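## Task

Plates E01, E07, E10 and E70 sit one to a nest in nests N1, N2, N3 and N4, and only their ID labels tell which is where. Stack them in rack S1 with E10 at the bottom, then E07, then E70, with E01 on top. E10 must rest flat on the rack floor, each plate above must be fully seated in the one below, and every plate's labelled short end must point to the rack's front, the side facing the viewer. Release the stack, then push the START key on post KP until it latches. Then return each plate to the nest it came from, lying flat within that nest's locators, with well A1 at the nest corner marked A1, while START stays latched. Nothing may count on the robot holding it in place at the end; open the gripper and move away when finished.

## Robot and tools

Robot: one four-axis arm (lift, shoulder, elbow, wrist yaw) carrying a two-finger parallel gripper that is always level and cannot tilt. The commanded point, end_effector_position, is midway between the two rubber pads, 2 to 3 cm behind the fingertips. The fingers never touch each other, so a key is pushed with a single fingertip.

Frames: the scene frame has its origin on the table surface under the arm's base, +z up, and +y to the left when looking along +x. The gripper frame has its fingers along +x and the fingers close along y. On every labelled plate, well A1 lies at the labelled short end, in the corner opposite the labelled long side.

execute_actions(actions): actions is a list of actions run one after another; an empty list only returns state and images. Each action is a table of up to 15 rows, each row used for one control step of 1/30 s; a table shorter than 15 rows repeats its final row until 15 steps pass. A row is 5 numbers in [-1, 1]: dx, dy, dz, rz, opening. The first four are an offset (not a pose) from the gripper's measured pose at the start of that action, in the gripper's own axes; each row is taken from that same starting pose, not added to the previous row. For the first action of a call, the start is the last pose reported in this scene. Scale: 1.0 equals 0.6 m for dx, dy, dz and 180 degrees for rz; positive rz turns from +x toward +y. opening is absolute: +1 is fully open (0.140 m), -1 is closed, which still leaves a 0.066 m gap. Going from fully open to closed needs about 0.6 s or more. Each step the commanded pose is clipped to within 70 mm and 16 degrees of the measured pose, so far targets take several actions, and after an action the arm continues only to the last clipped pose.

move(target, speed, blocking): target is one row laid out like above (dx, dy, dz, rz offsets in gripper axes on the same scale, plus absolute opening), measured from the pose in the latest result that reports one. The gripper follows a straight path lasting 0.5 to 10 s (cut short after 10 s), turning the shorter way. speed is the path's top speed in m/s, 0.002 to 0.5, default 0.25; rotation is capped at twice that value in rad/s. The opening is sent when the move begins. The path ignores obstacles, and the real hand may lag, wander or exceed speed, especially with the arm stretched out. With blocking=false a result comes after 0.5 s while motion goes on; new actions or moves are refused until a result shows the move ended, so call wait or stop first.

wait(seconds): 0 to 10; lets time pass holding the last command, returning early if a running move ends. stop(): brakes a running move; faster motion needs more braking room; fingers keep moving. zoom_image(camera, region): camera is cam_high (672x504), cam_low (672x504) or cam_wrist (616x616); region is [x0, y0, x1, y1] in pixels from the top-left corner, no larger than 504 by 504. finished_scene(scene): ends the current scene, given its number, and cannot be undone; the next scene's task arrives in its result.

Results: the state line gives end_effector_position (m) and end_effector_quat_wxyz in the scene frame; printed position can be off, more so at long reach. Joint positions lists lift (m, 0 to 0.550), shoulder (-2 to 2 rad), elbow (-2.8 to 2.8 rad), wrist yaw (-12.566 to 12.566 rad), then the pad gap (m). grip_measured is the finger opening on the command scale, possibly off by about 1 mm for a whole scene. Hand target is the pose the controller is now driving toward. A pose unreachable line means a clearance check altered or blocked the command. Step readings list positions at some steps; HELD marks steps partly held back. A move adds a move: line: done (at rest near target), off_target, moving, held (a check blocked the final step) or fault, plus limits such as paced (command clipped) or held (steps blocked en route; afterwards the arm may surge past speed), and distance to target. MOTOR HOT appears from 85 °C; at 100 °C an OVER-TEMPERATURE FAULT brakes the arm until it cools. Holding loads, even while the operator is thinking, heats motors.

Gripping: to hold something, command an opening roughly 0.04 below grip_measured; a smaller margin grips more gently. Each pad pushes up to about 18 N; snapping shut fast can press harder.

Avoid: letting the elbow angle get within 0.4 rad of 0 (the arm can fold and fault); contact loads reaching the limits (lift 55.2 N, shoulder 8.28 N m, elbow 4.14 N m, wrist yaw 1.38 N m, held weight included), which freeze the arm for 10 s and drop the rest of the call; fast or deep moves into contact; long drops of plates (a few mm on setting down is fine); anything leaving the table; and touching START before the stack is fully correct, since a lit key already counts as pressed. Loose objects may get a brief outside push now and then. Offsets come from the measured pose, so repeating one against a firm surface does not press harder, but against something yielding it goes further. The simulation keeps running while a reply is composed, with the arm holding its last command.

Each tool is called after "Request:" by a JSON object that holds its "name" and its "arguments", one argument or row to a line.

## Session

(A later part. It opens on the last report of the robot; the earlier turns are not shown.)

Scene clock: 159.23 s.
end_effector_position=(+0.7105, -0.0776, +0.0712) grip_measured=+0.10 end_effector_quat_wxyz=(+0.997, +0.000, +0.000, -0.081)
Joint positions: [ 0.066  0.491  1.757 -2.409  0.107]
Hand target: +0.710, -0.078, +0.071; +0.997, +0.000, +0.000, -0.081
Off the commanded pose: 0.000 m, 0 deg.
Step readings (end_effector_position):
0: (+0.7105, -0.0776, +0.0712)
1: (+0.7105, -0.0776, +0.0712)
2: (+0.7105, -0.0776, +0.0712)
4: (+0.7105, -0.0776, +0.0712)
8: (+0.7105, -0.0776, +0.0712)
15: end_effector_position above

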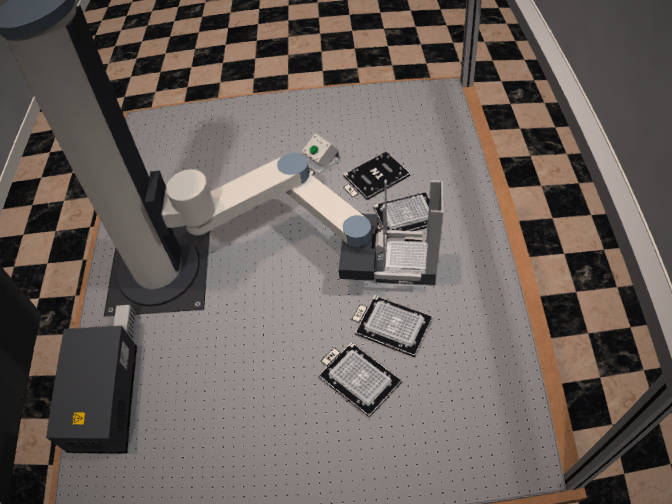

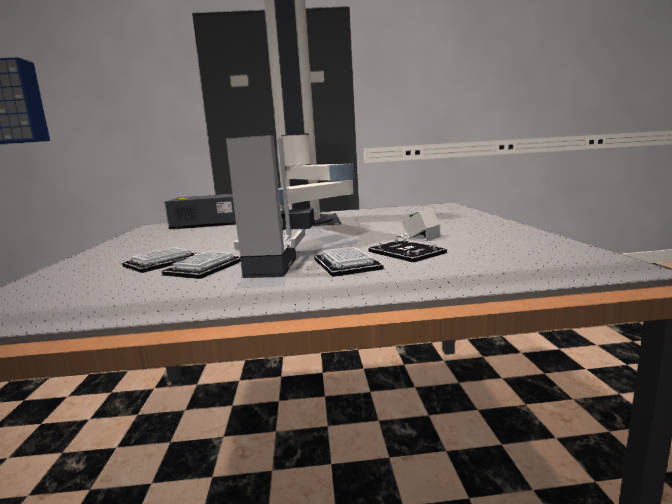

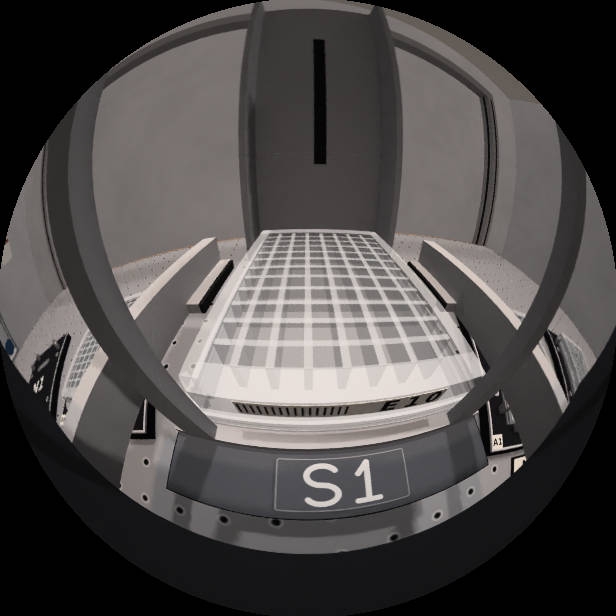

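Request:
{"name": "move", "arguments": {
  "target": [0.036,-0.032,-0.01,-0.025,0.1],
  "speed": 0.1
}}

Request:
{"name": "move", "arguments": {
  "target": [0,0,-0.029,0,0.1],
  "speed": 0.04
}}

Scene clock: 166.57 s.
end_effector_position=(+0.5524, -0.3888, +0.0471) grip_measured=+0.10 end_effector_quat_wxyz=(+0.923, +0.000, +0.000, -0.385)
Joint positions: [ 0.042 -0.177  1.761 -2.374  0.107]
Hand target: +0.552, -0.389, +0.047; +0.923, +0.000, +0.000, -0.385
Off the commanded pose: 0.000 m, 0 deg.
move: done

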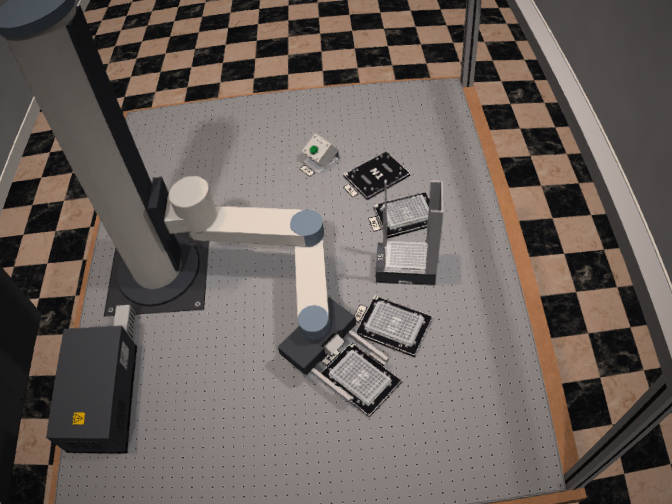

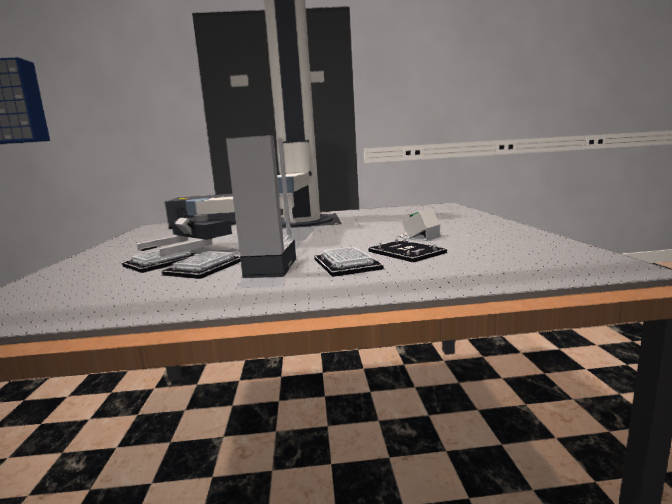

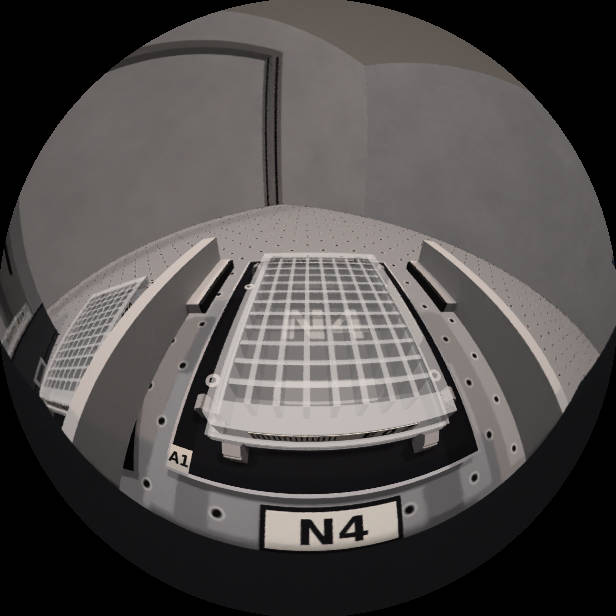

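Scene clock: 167.27 s.
end_effector_position=(+0.5524, -0.3888, +0.0297) grip_measured=+0.10 end_effector_quat_wxyz=(+0.923, +0.000, +0.000, -0.385)
Joint positions: [ 0.025 -0.177  1.761 -2.374  0.107]
Hand target: +0.552, -0.389, +0.030; +0.923, +0.000, +0.000, -0.385
Off the commanded pose: 0.000 m, 0 deg.
move: done

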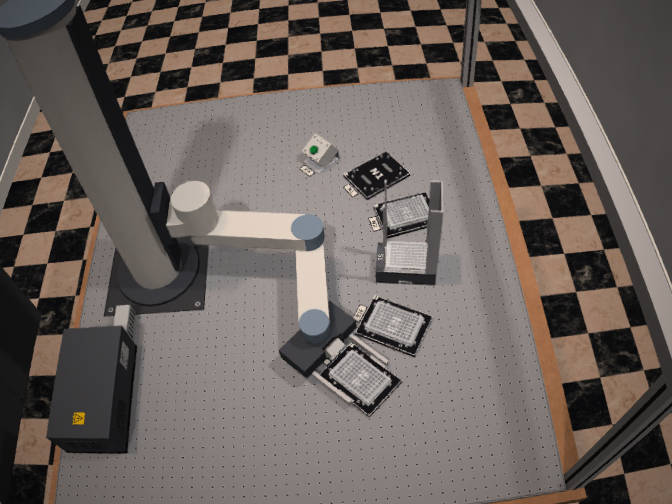

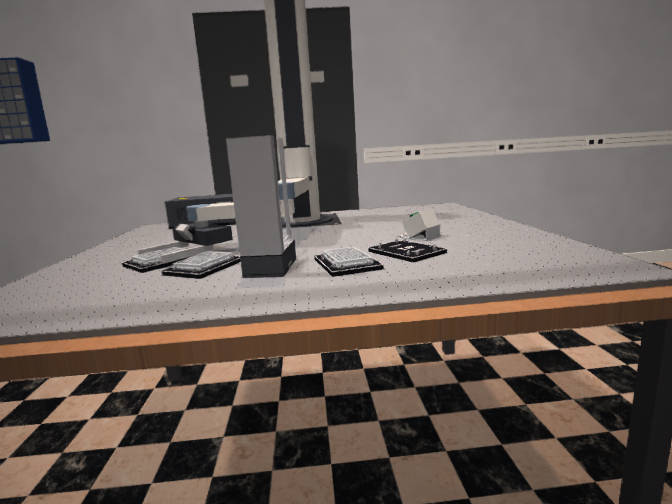

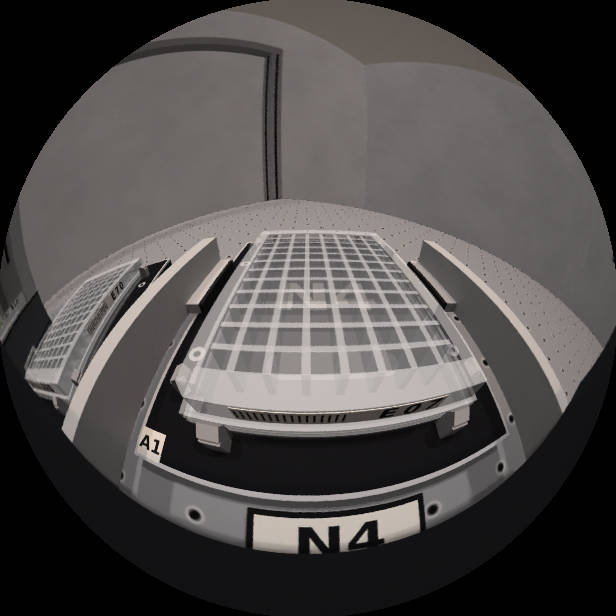

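Request:
{"name": "execute_actions", "arguments": {
  "actions": [
    [[-0.003,0,0,0,-0.4]],
    [[0,0,0,0,-0.51]]
  ]
}}

Request:
{"name": "move", "arguments": {
  "target": [0,0,0.51,0,-0.51],
  "speed": 0.3
}}

Request:
{"name": "move", "arguments": {
  "target": [-0.1798,0.5522,0,0.2,-0.51]
}}

Request:
{"name": "move", "arguments": {
  "target": [0,0,-0.022,0,-0.51],
  "speed": 0.03
}}

Request:
{"name": "zoom_image", "arguments": {
  "camera": "cam_wrist",
  "region": [150, 200, 510, 500]
}}

Scene clock: 175.67 s.
end_effector_position=(+0.5511, -0.3875, +0.0297) grip_measured=-0.47 end_effector_quat_wxyz=(+0.923, +0.000, +0.000, -0.385)
Joint positions: [ 0.025 -0.172  1.75  -2.368  0.085]
Hand target: +0.551, -0.388, +0.030; +0.923, +0.000, +0.000, -0.385
Off the commanded pose: 0.000 m, 0 deg.
Step readings (end_effector_position; steps 1 to 15: 1st action; 16 to 30: 2nd action):
0: (+0.5524, -0.3888, +0.0297)
1: (+0.5524, -0.3888, +0.0297)
2: (+0.5515, -0.3880, +0.0297)
4: (+0.5511, -0.3875, +0.0297)
8: (+0.5511, -0.3875, +0.0297)
15: (+0.5511, -0.3875, +0.0297)
16: (+0.5511, -0.3875, +0.0297)
17: (+0.5511, -0.3875, +0.0297)
19: (+0.5511, -0.3875, +0.0297)
23: (+0.5511, -0.3875, +0.0297)
30: end_effector_position above

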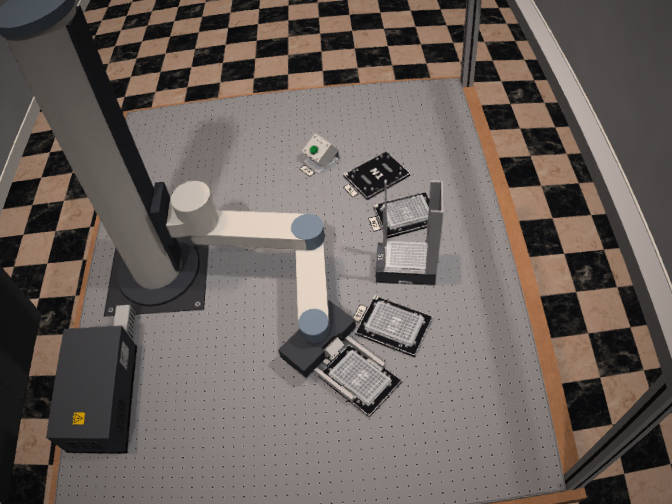

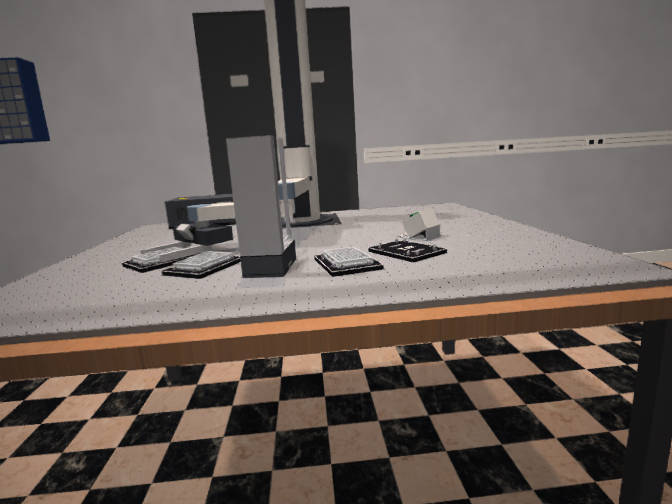

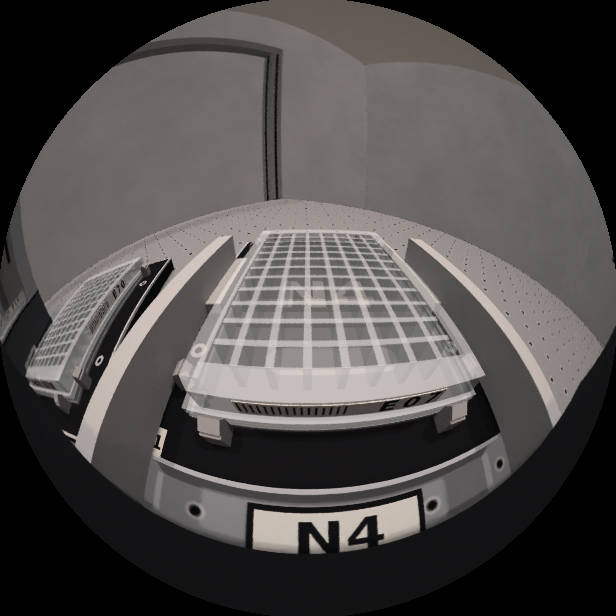

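Scene clock: 177.17 s.
end_effector_position=(+0.5511, -0.3875, +0.3357) grip_measured=-0.47 end_effector_quat_wxyz=(+0.923, +0.000, +0.000, -0.385)
Joint positions: [ 0.331 -0.172  1.75  -2.368  0.085]
Hand target: +0.551, -0.388, +0.336; +0.923, +0.000, +0.000, -0.385
Off the commanded pose: 0.000 m, 0 deg.
move: done

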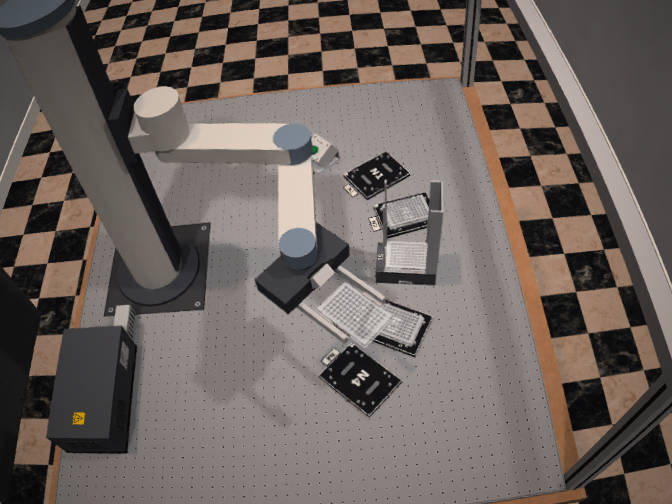

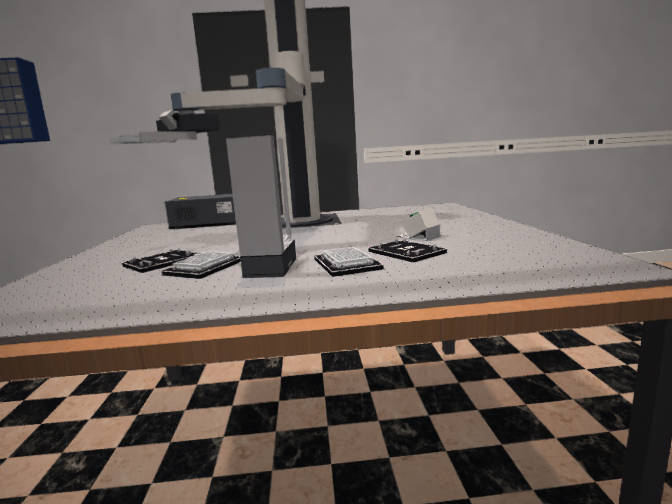

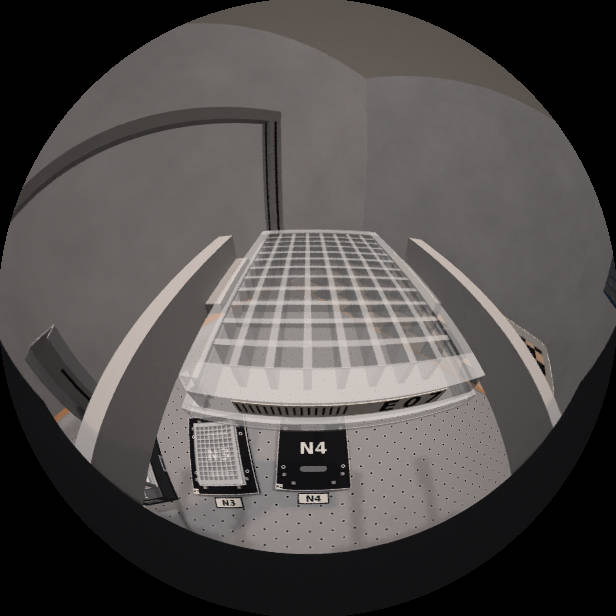

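Scene clock: 178.90 s.
end_effector_position=(+0.7108, -0.0776, +0.3357) grip_measured=-0.47 end_effector_quat_wxyz=(+0.997, +0.000, +0.000, -0.081)
Joint positions: [ 0.331  0.49   1.759 -2.41   0.085]
Hand target: +0.711, -0.078, +0.336; +0.997, +0.000, +0.000, -0.081
Off the commanded pose: 0.000 m, 0 deg.
move: done

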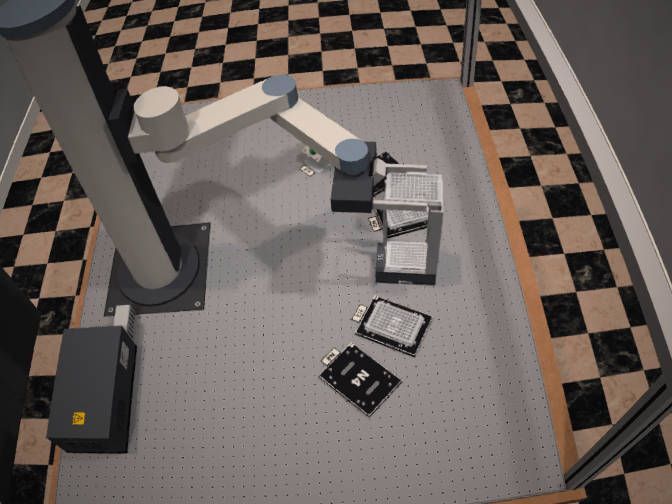

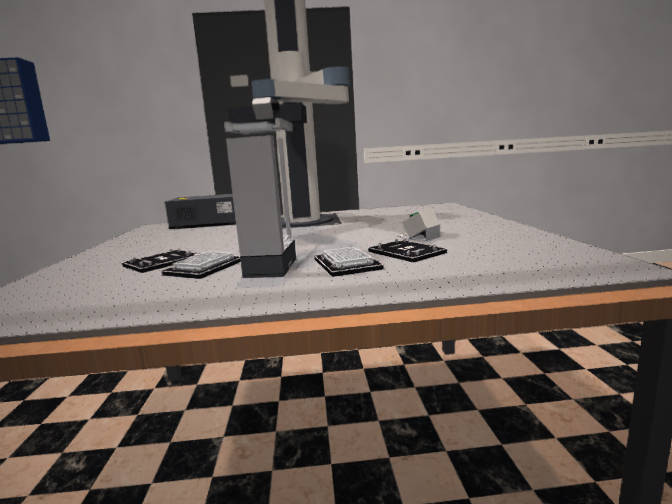

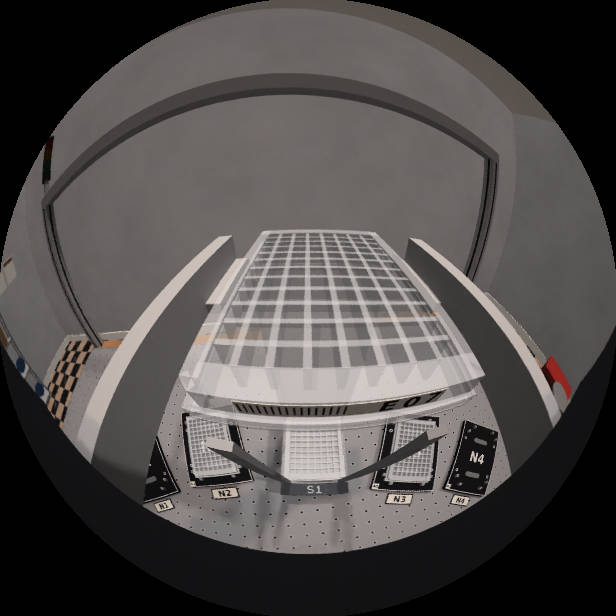

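Scene clock: 179.60 s.
end_effector_position=(+0.7108, -0.0776, +0.3225) grip_measured=-0.47 end_effector_quat_wxyz=(+0.997, +0.000, +0.000, -0.081)
Joint positions: [ 0.317  0.49   1.759 -2.41   0.085]
Hand target: +0.711, -0.078, +0.323; +0.997, +0.000, +0.000, -0.081
Off the commanded pose: 0.000 m, 0 deg.
move: done

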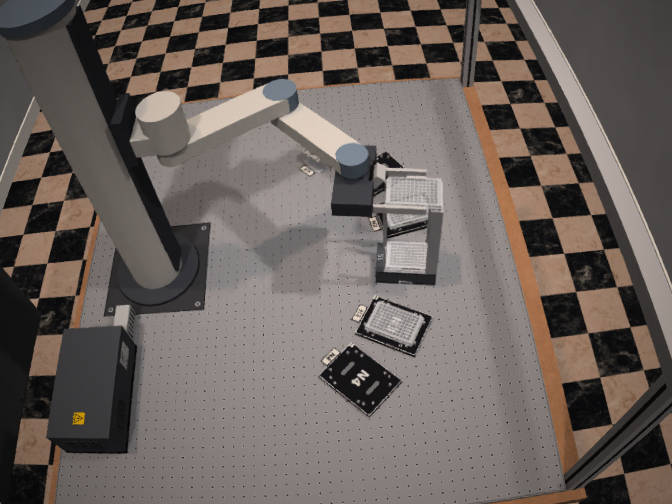

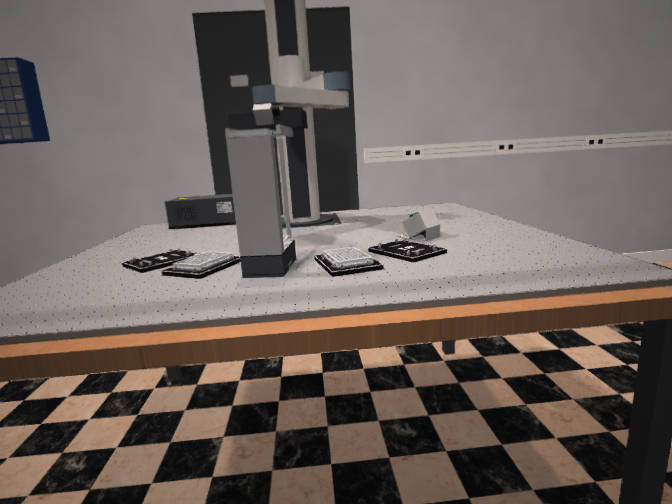

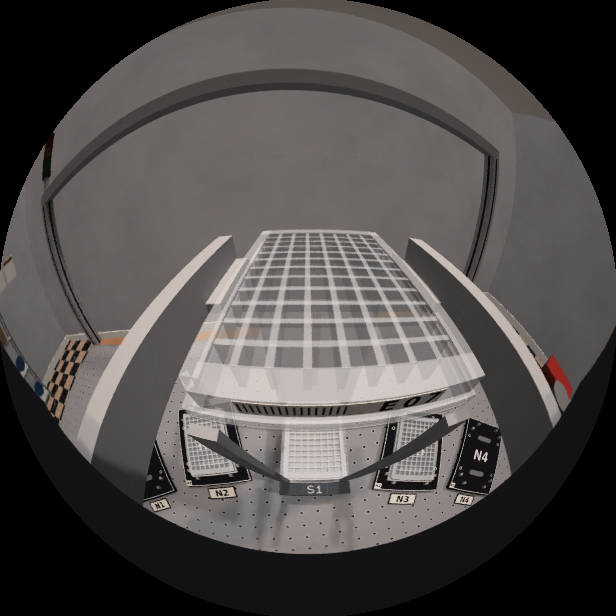

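Region (150, 200, 510, 500) of cam_wrist's 616x616 image, scaled by 1.400, with more detail than that image has.

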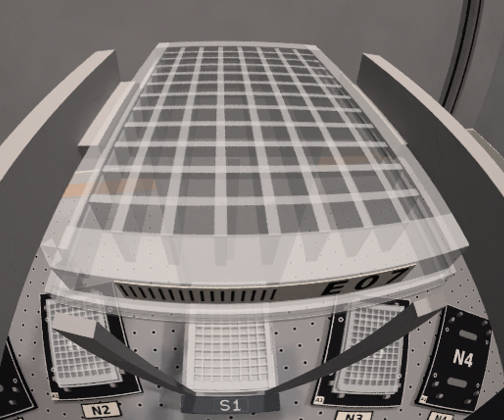

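Request:
{"name": "move", "arguments": {
  "target": [0,0,-0.008,0,-0.51],
  "speed": 0.015
}}

Scene clock: 182.43 s.
end_effector_position=(+0.7107, -0.0777, +0.3178) grip_measured=-0.47 end_effector_quat_wxyz=(+0.997, +0.000, +0.000, -0.081)
Joint positions: [ 0.313  0.49   1.759 -2.41   0.085]
Hand target: +0.711, -0.078, +0.318; +0.997, +0.000, +0.000, -0.081
Off the commanded pose: 0.000 m, 0 deg.
move: done

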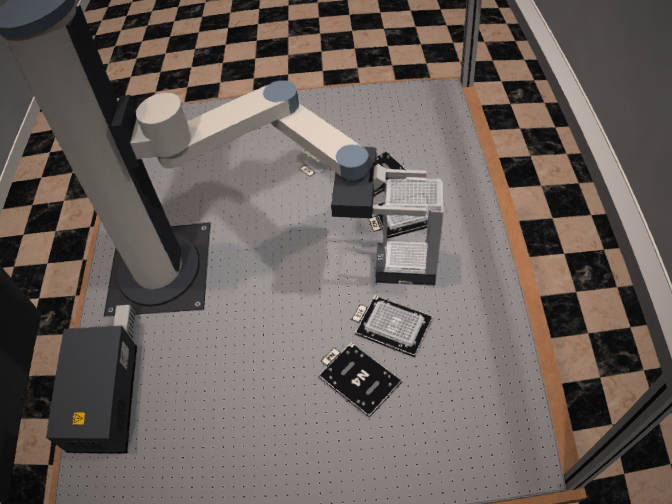

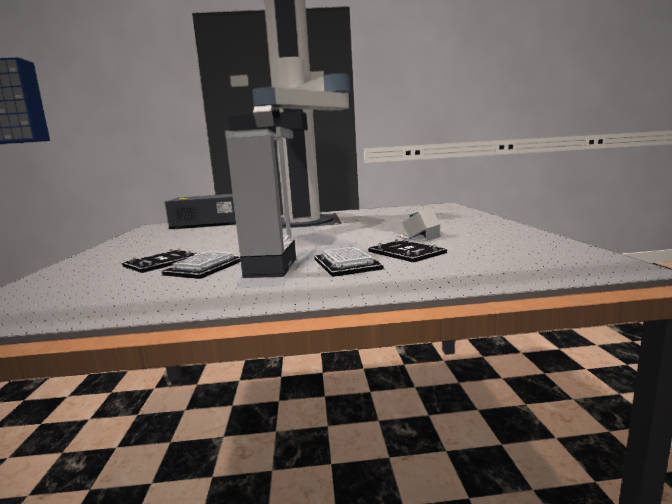

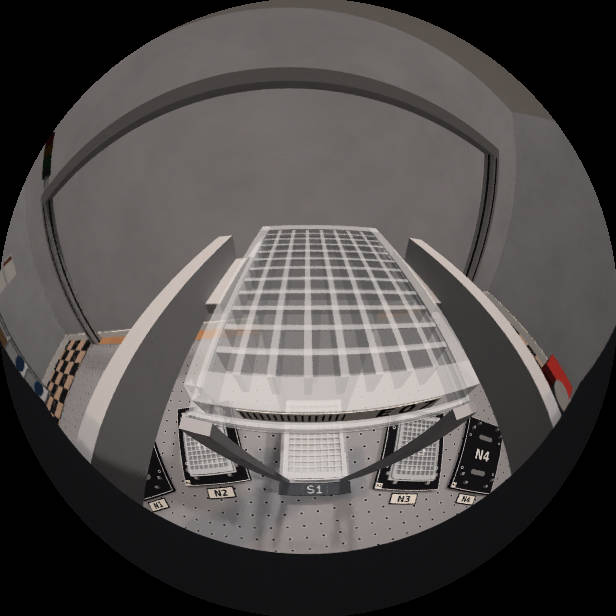

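Request:
{"name": "move", "arguments": {
  "target": [-0.0013,-0.0005,0.001,0.0025,-0.51],
  "speed": 0.01
}}

Request:
{"name": "move", "arguments": {
  "target": [0,0,-0.004,0,-0.51],
  "speed": 0.01
}}

Request:
{"name": "zoom_image", "arguments": {
  "camera": "cam_high",
  "region": [400, 165, 460, 225]
}}

Scene clock: 189.40 s.
end_effector_position=(+0.7099, -0.0777, +0.3183) grip_measured=-0.47 end_effector_quat_wxyz=(+0.997, +0.000, +0.000, -0.077)
Joint positions: [ 0.313  0.489  1.754 -2.397  0.085]
Hand target: +0.710, -0.078, +0.318; +0.997, +0.000, +0.000, -0.077
Off the commanded pose: 0.000 m, 0 deg.
move: done

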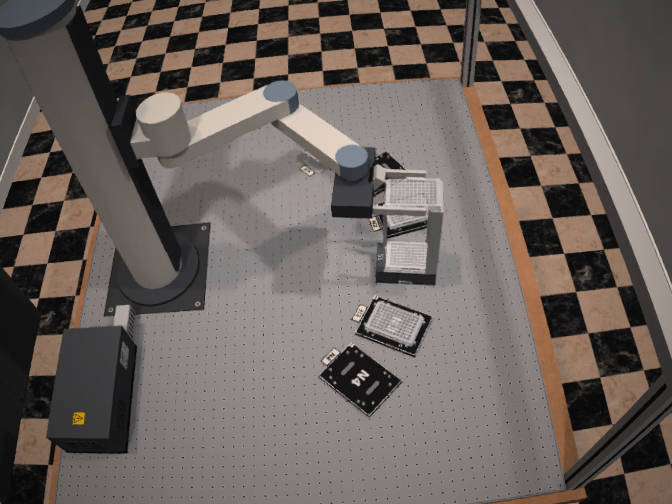

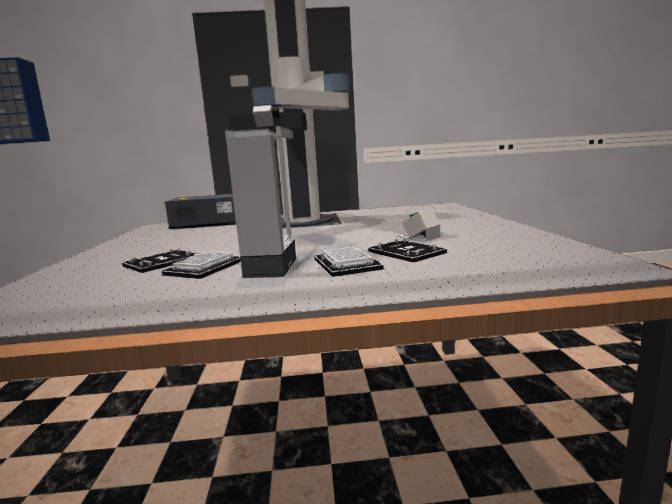

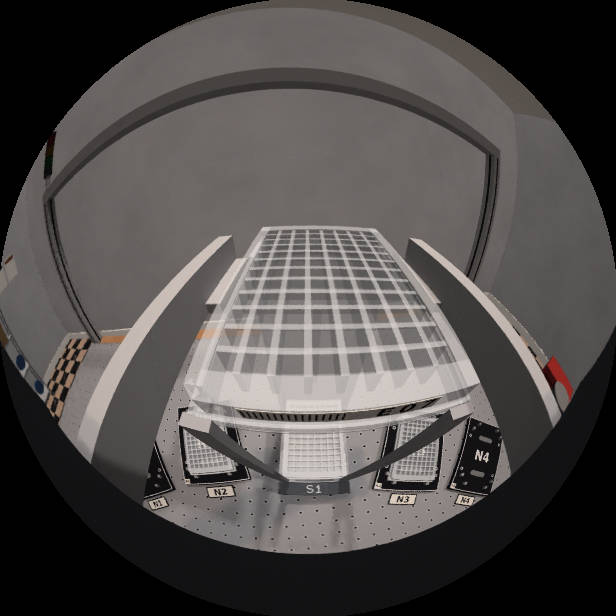

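Scene clock: 190.10 s.
end_effector_position=(+0.7099, -0.0777, +0.3159) grip_measured=-0.47 end_effector_quat_wxyz=(+0.997, +0.000, +0.000, -0.077)
Joint positions: [ 0.311  0.489  1.754 -2.397  0.085]
Hand target: +0.710, -0.078, +0.316; +0.997, +0.000, +0.000, -0.077
Off the commanded pose: 0.000 m, 0 deg.
move: done

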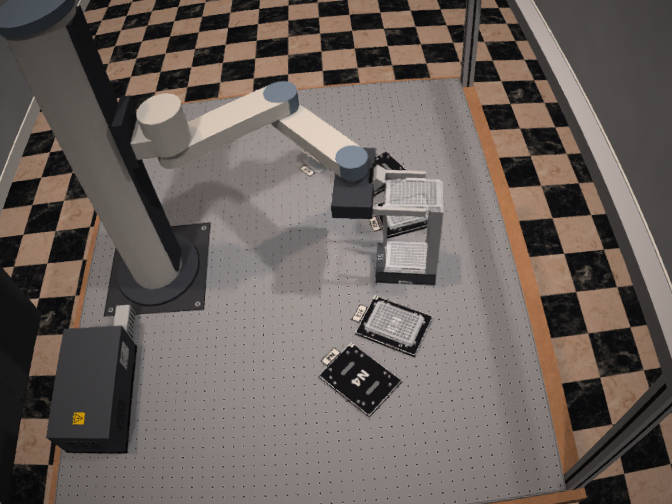

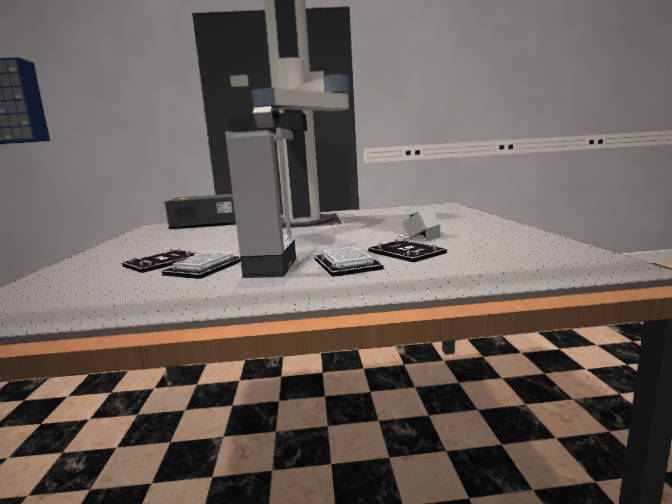

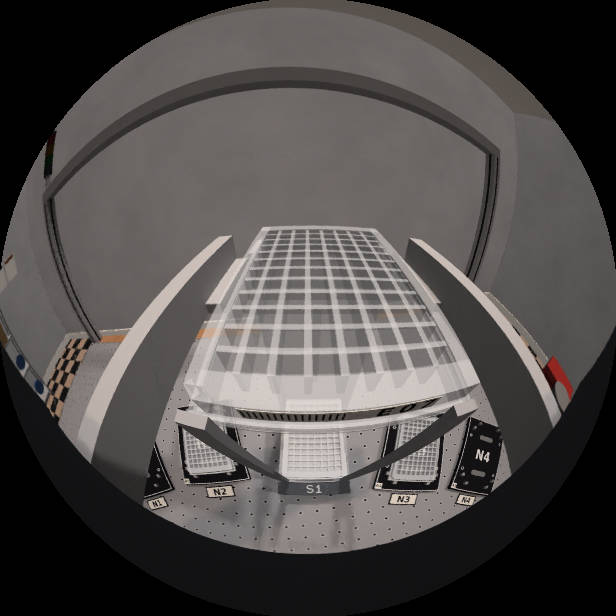

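Region (400, 165, 460, 225) of cam_high's 672x504 image, scaled by 8.400, with more detail than that image has.

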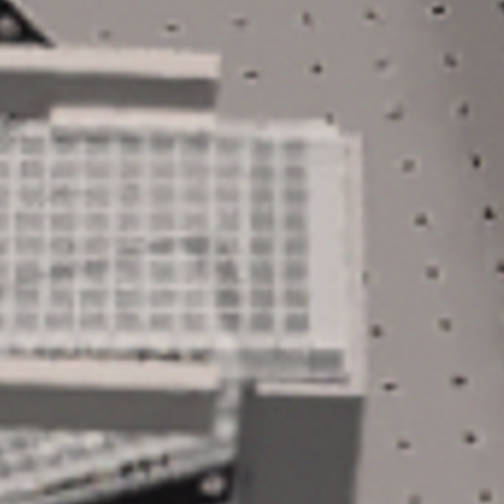

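Request:
{"name": "move", "arguments": {
  "target": [0.0005,0,-0.37,-0.0015,-0.51],
  "speed": 0.15
}}

Request:
{"name": "move", "arguments": {
  "target": [0,0,-0.017,0,-0.51],
  "speed": 0.015
}}

Scene clock: 195.53 s.
end_effector_position=(+0.7102, -0.0777, +0.0939) grip_measured=-0.47 end_effector_quat_wxyz=(+0.997, +0.000, +0.000, -0.079)
Joint positions: [ 0.089  0.49   1.756 -2.403  0.085]
Hand target: +0.710, -0.078, +0.094; +0.997, +0.000, +0.000, -0.079
Off the commanded pose: 0.000 m, 0 deg.
move: done

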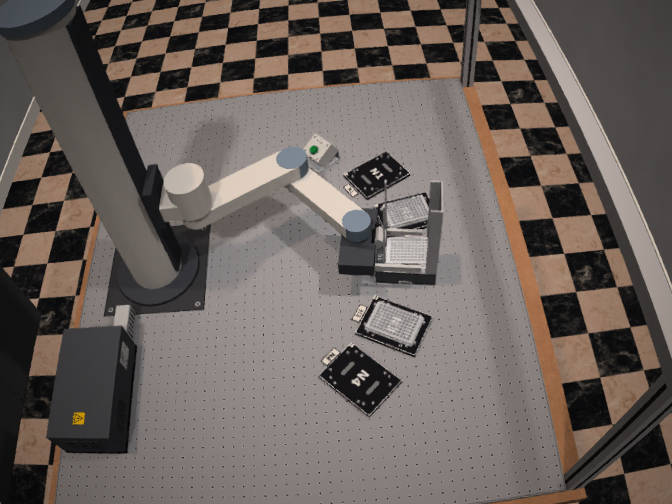

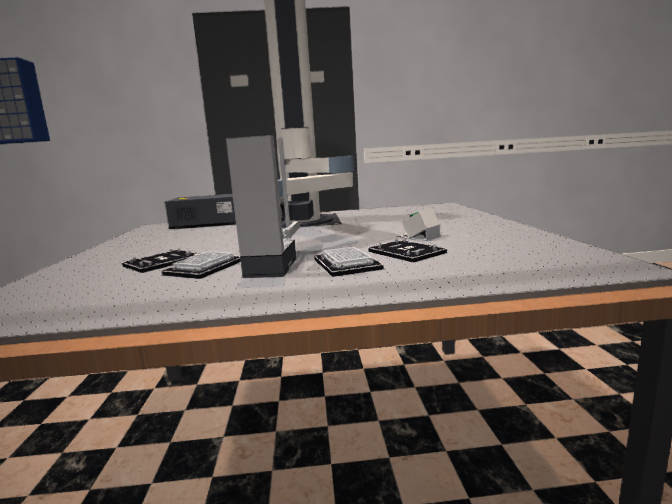

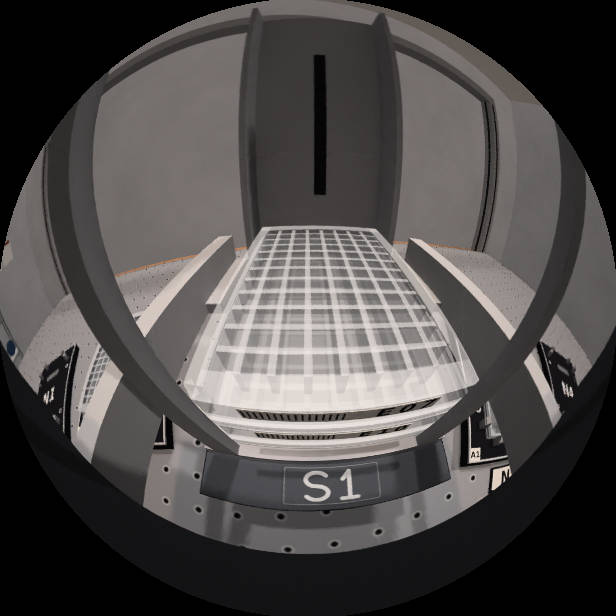

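Scene clock: 196.43 s.
end_effector_position=(+0.7103, -0.0776, +0.0839) grip_measured=-0.47 end_effector_quat_wxyz=(+0.997, +0.000, +0.000, -0.079)
Joint positions: [ 0.079  0.49   1.756 -2.403  0.085]
Hand target: +0.710, -0.078, +0.084; +0.997, +0.000, +0.000, -0.079
Off the commanded pose: 0.000 m, 0 deg.
move: done

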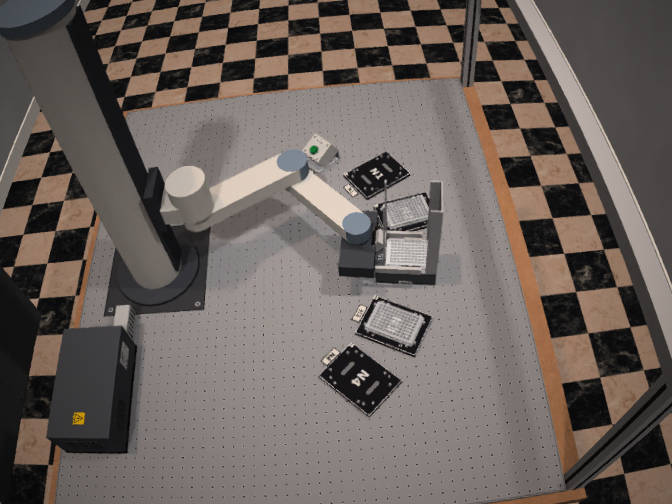

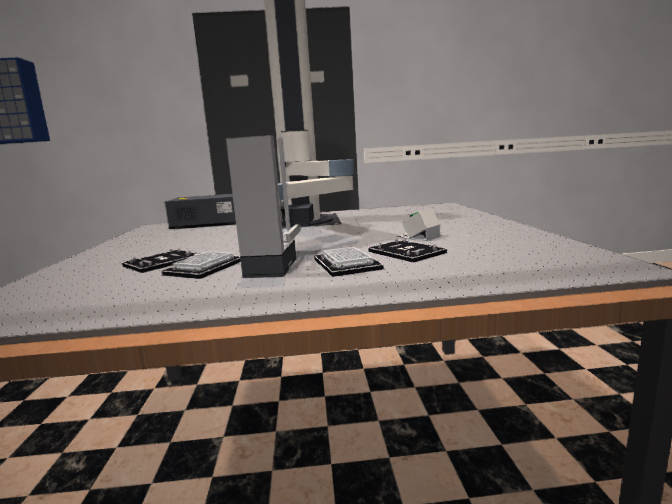

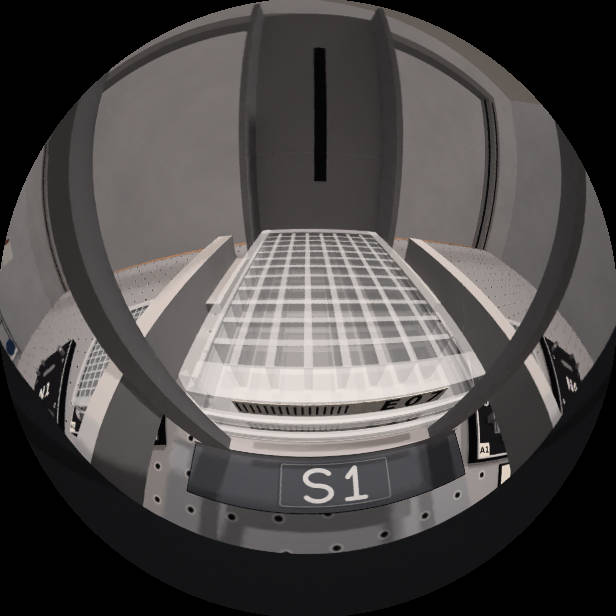

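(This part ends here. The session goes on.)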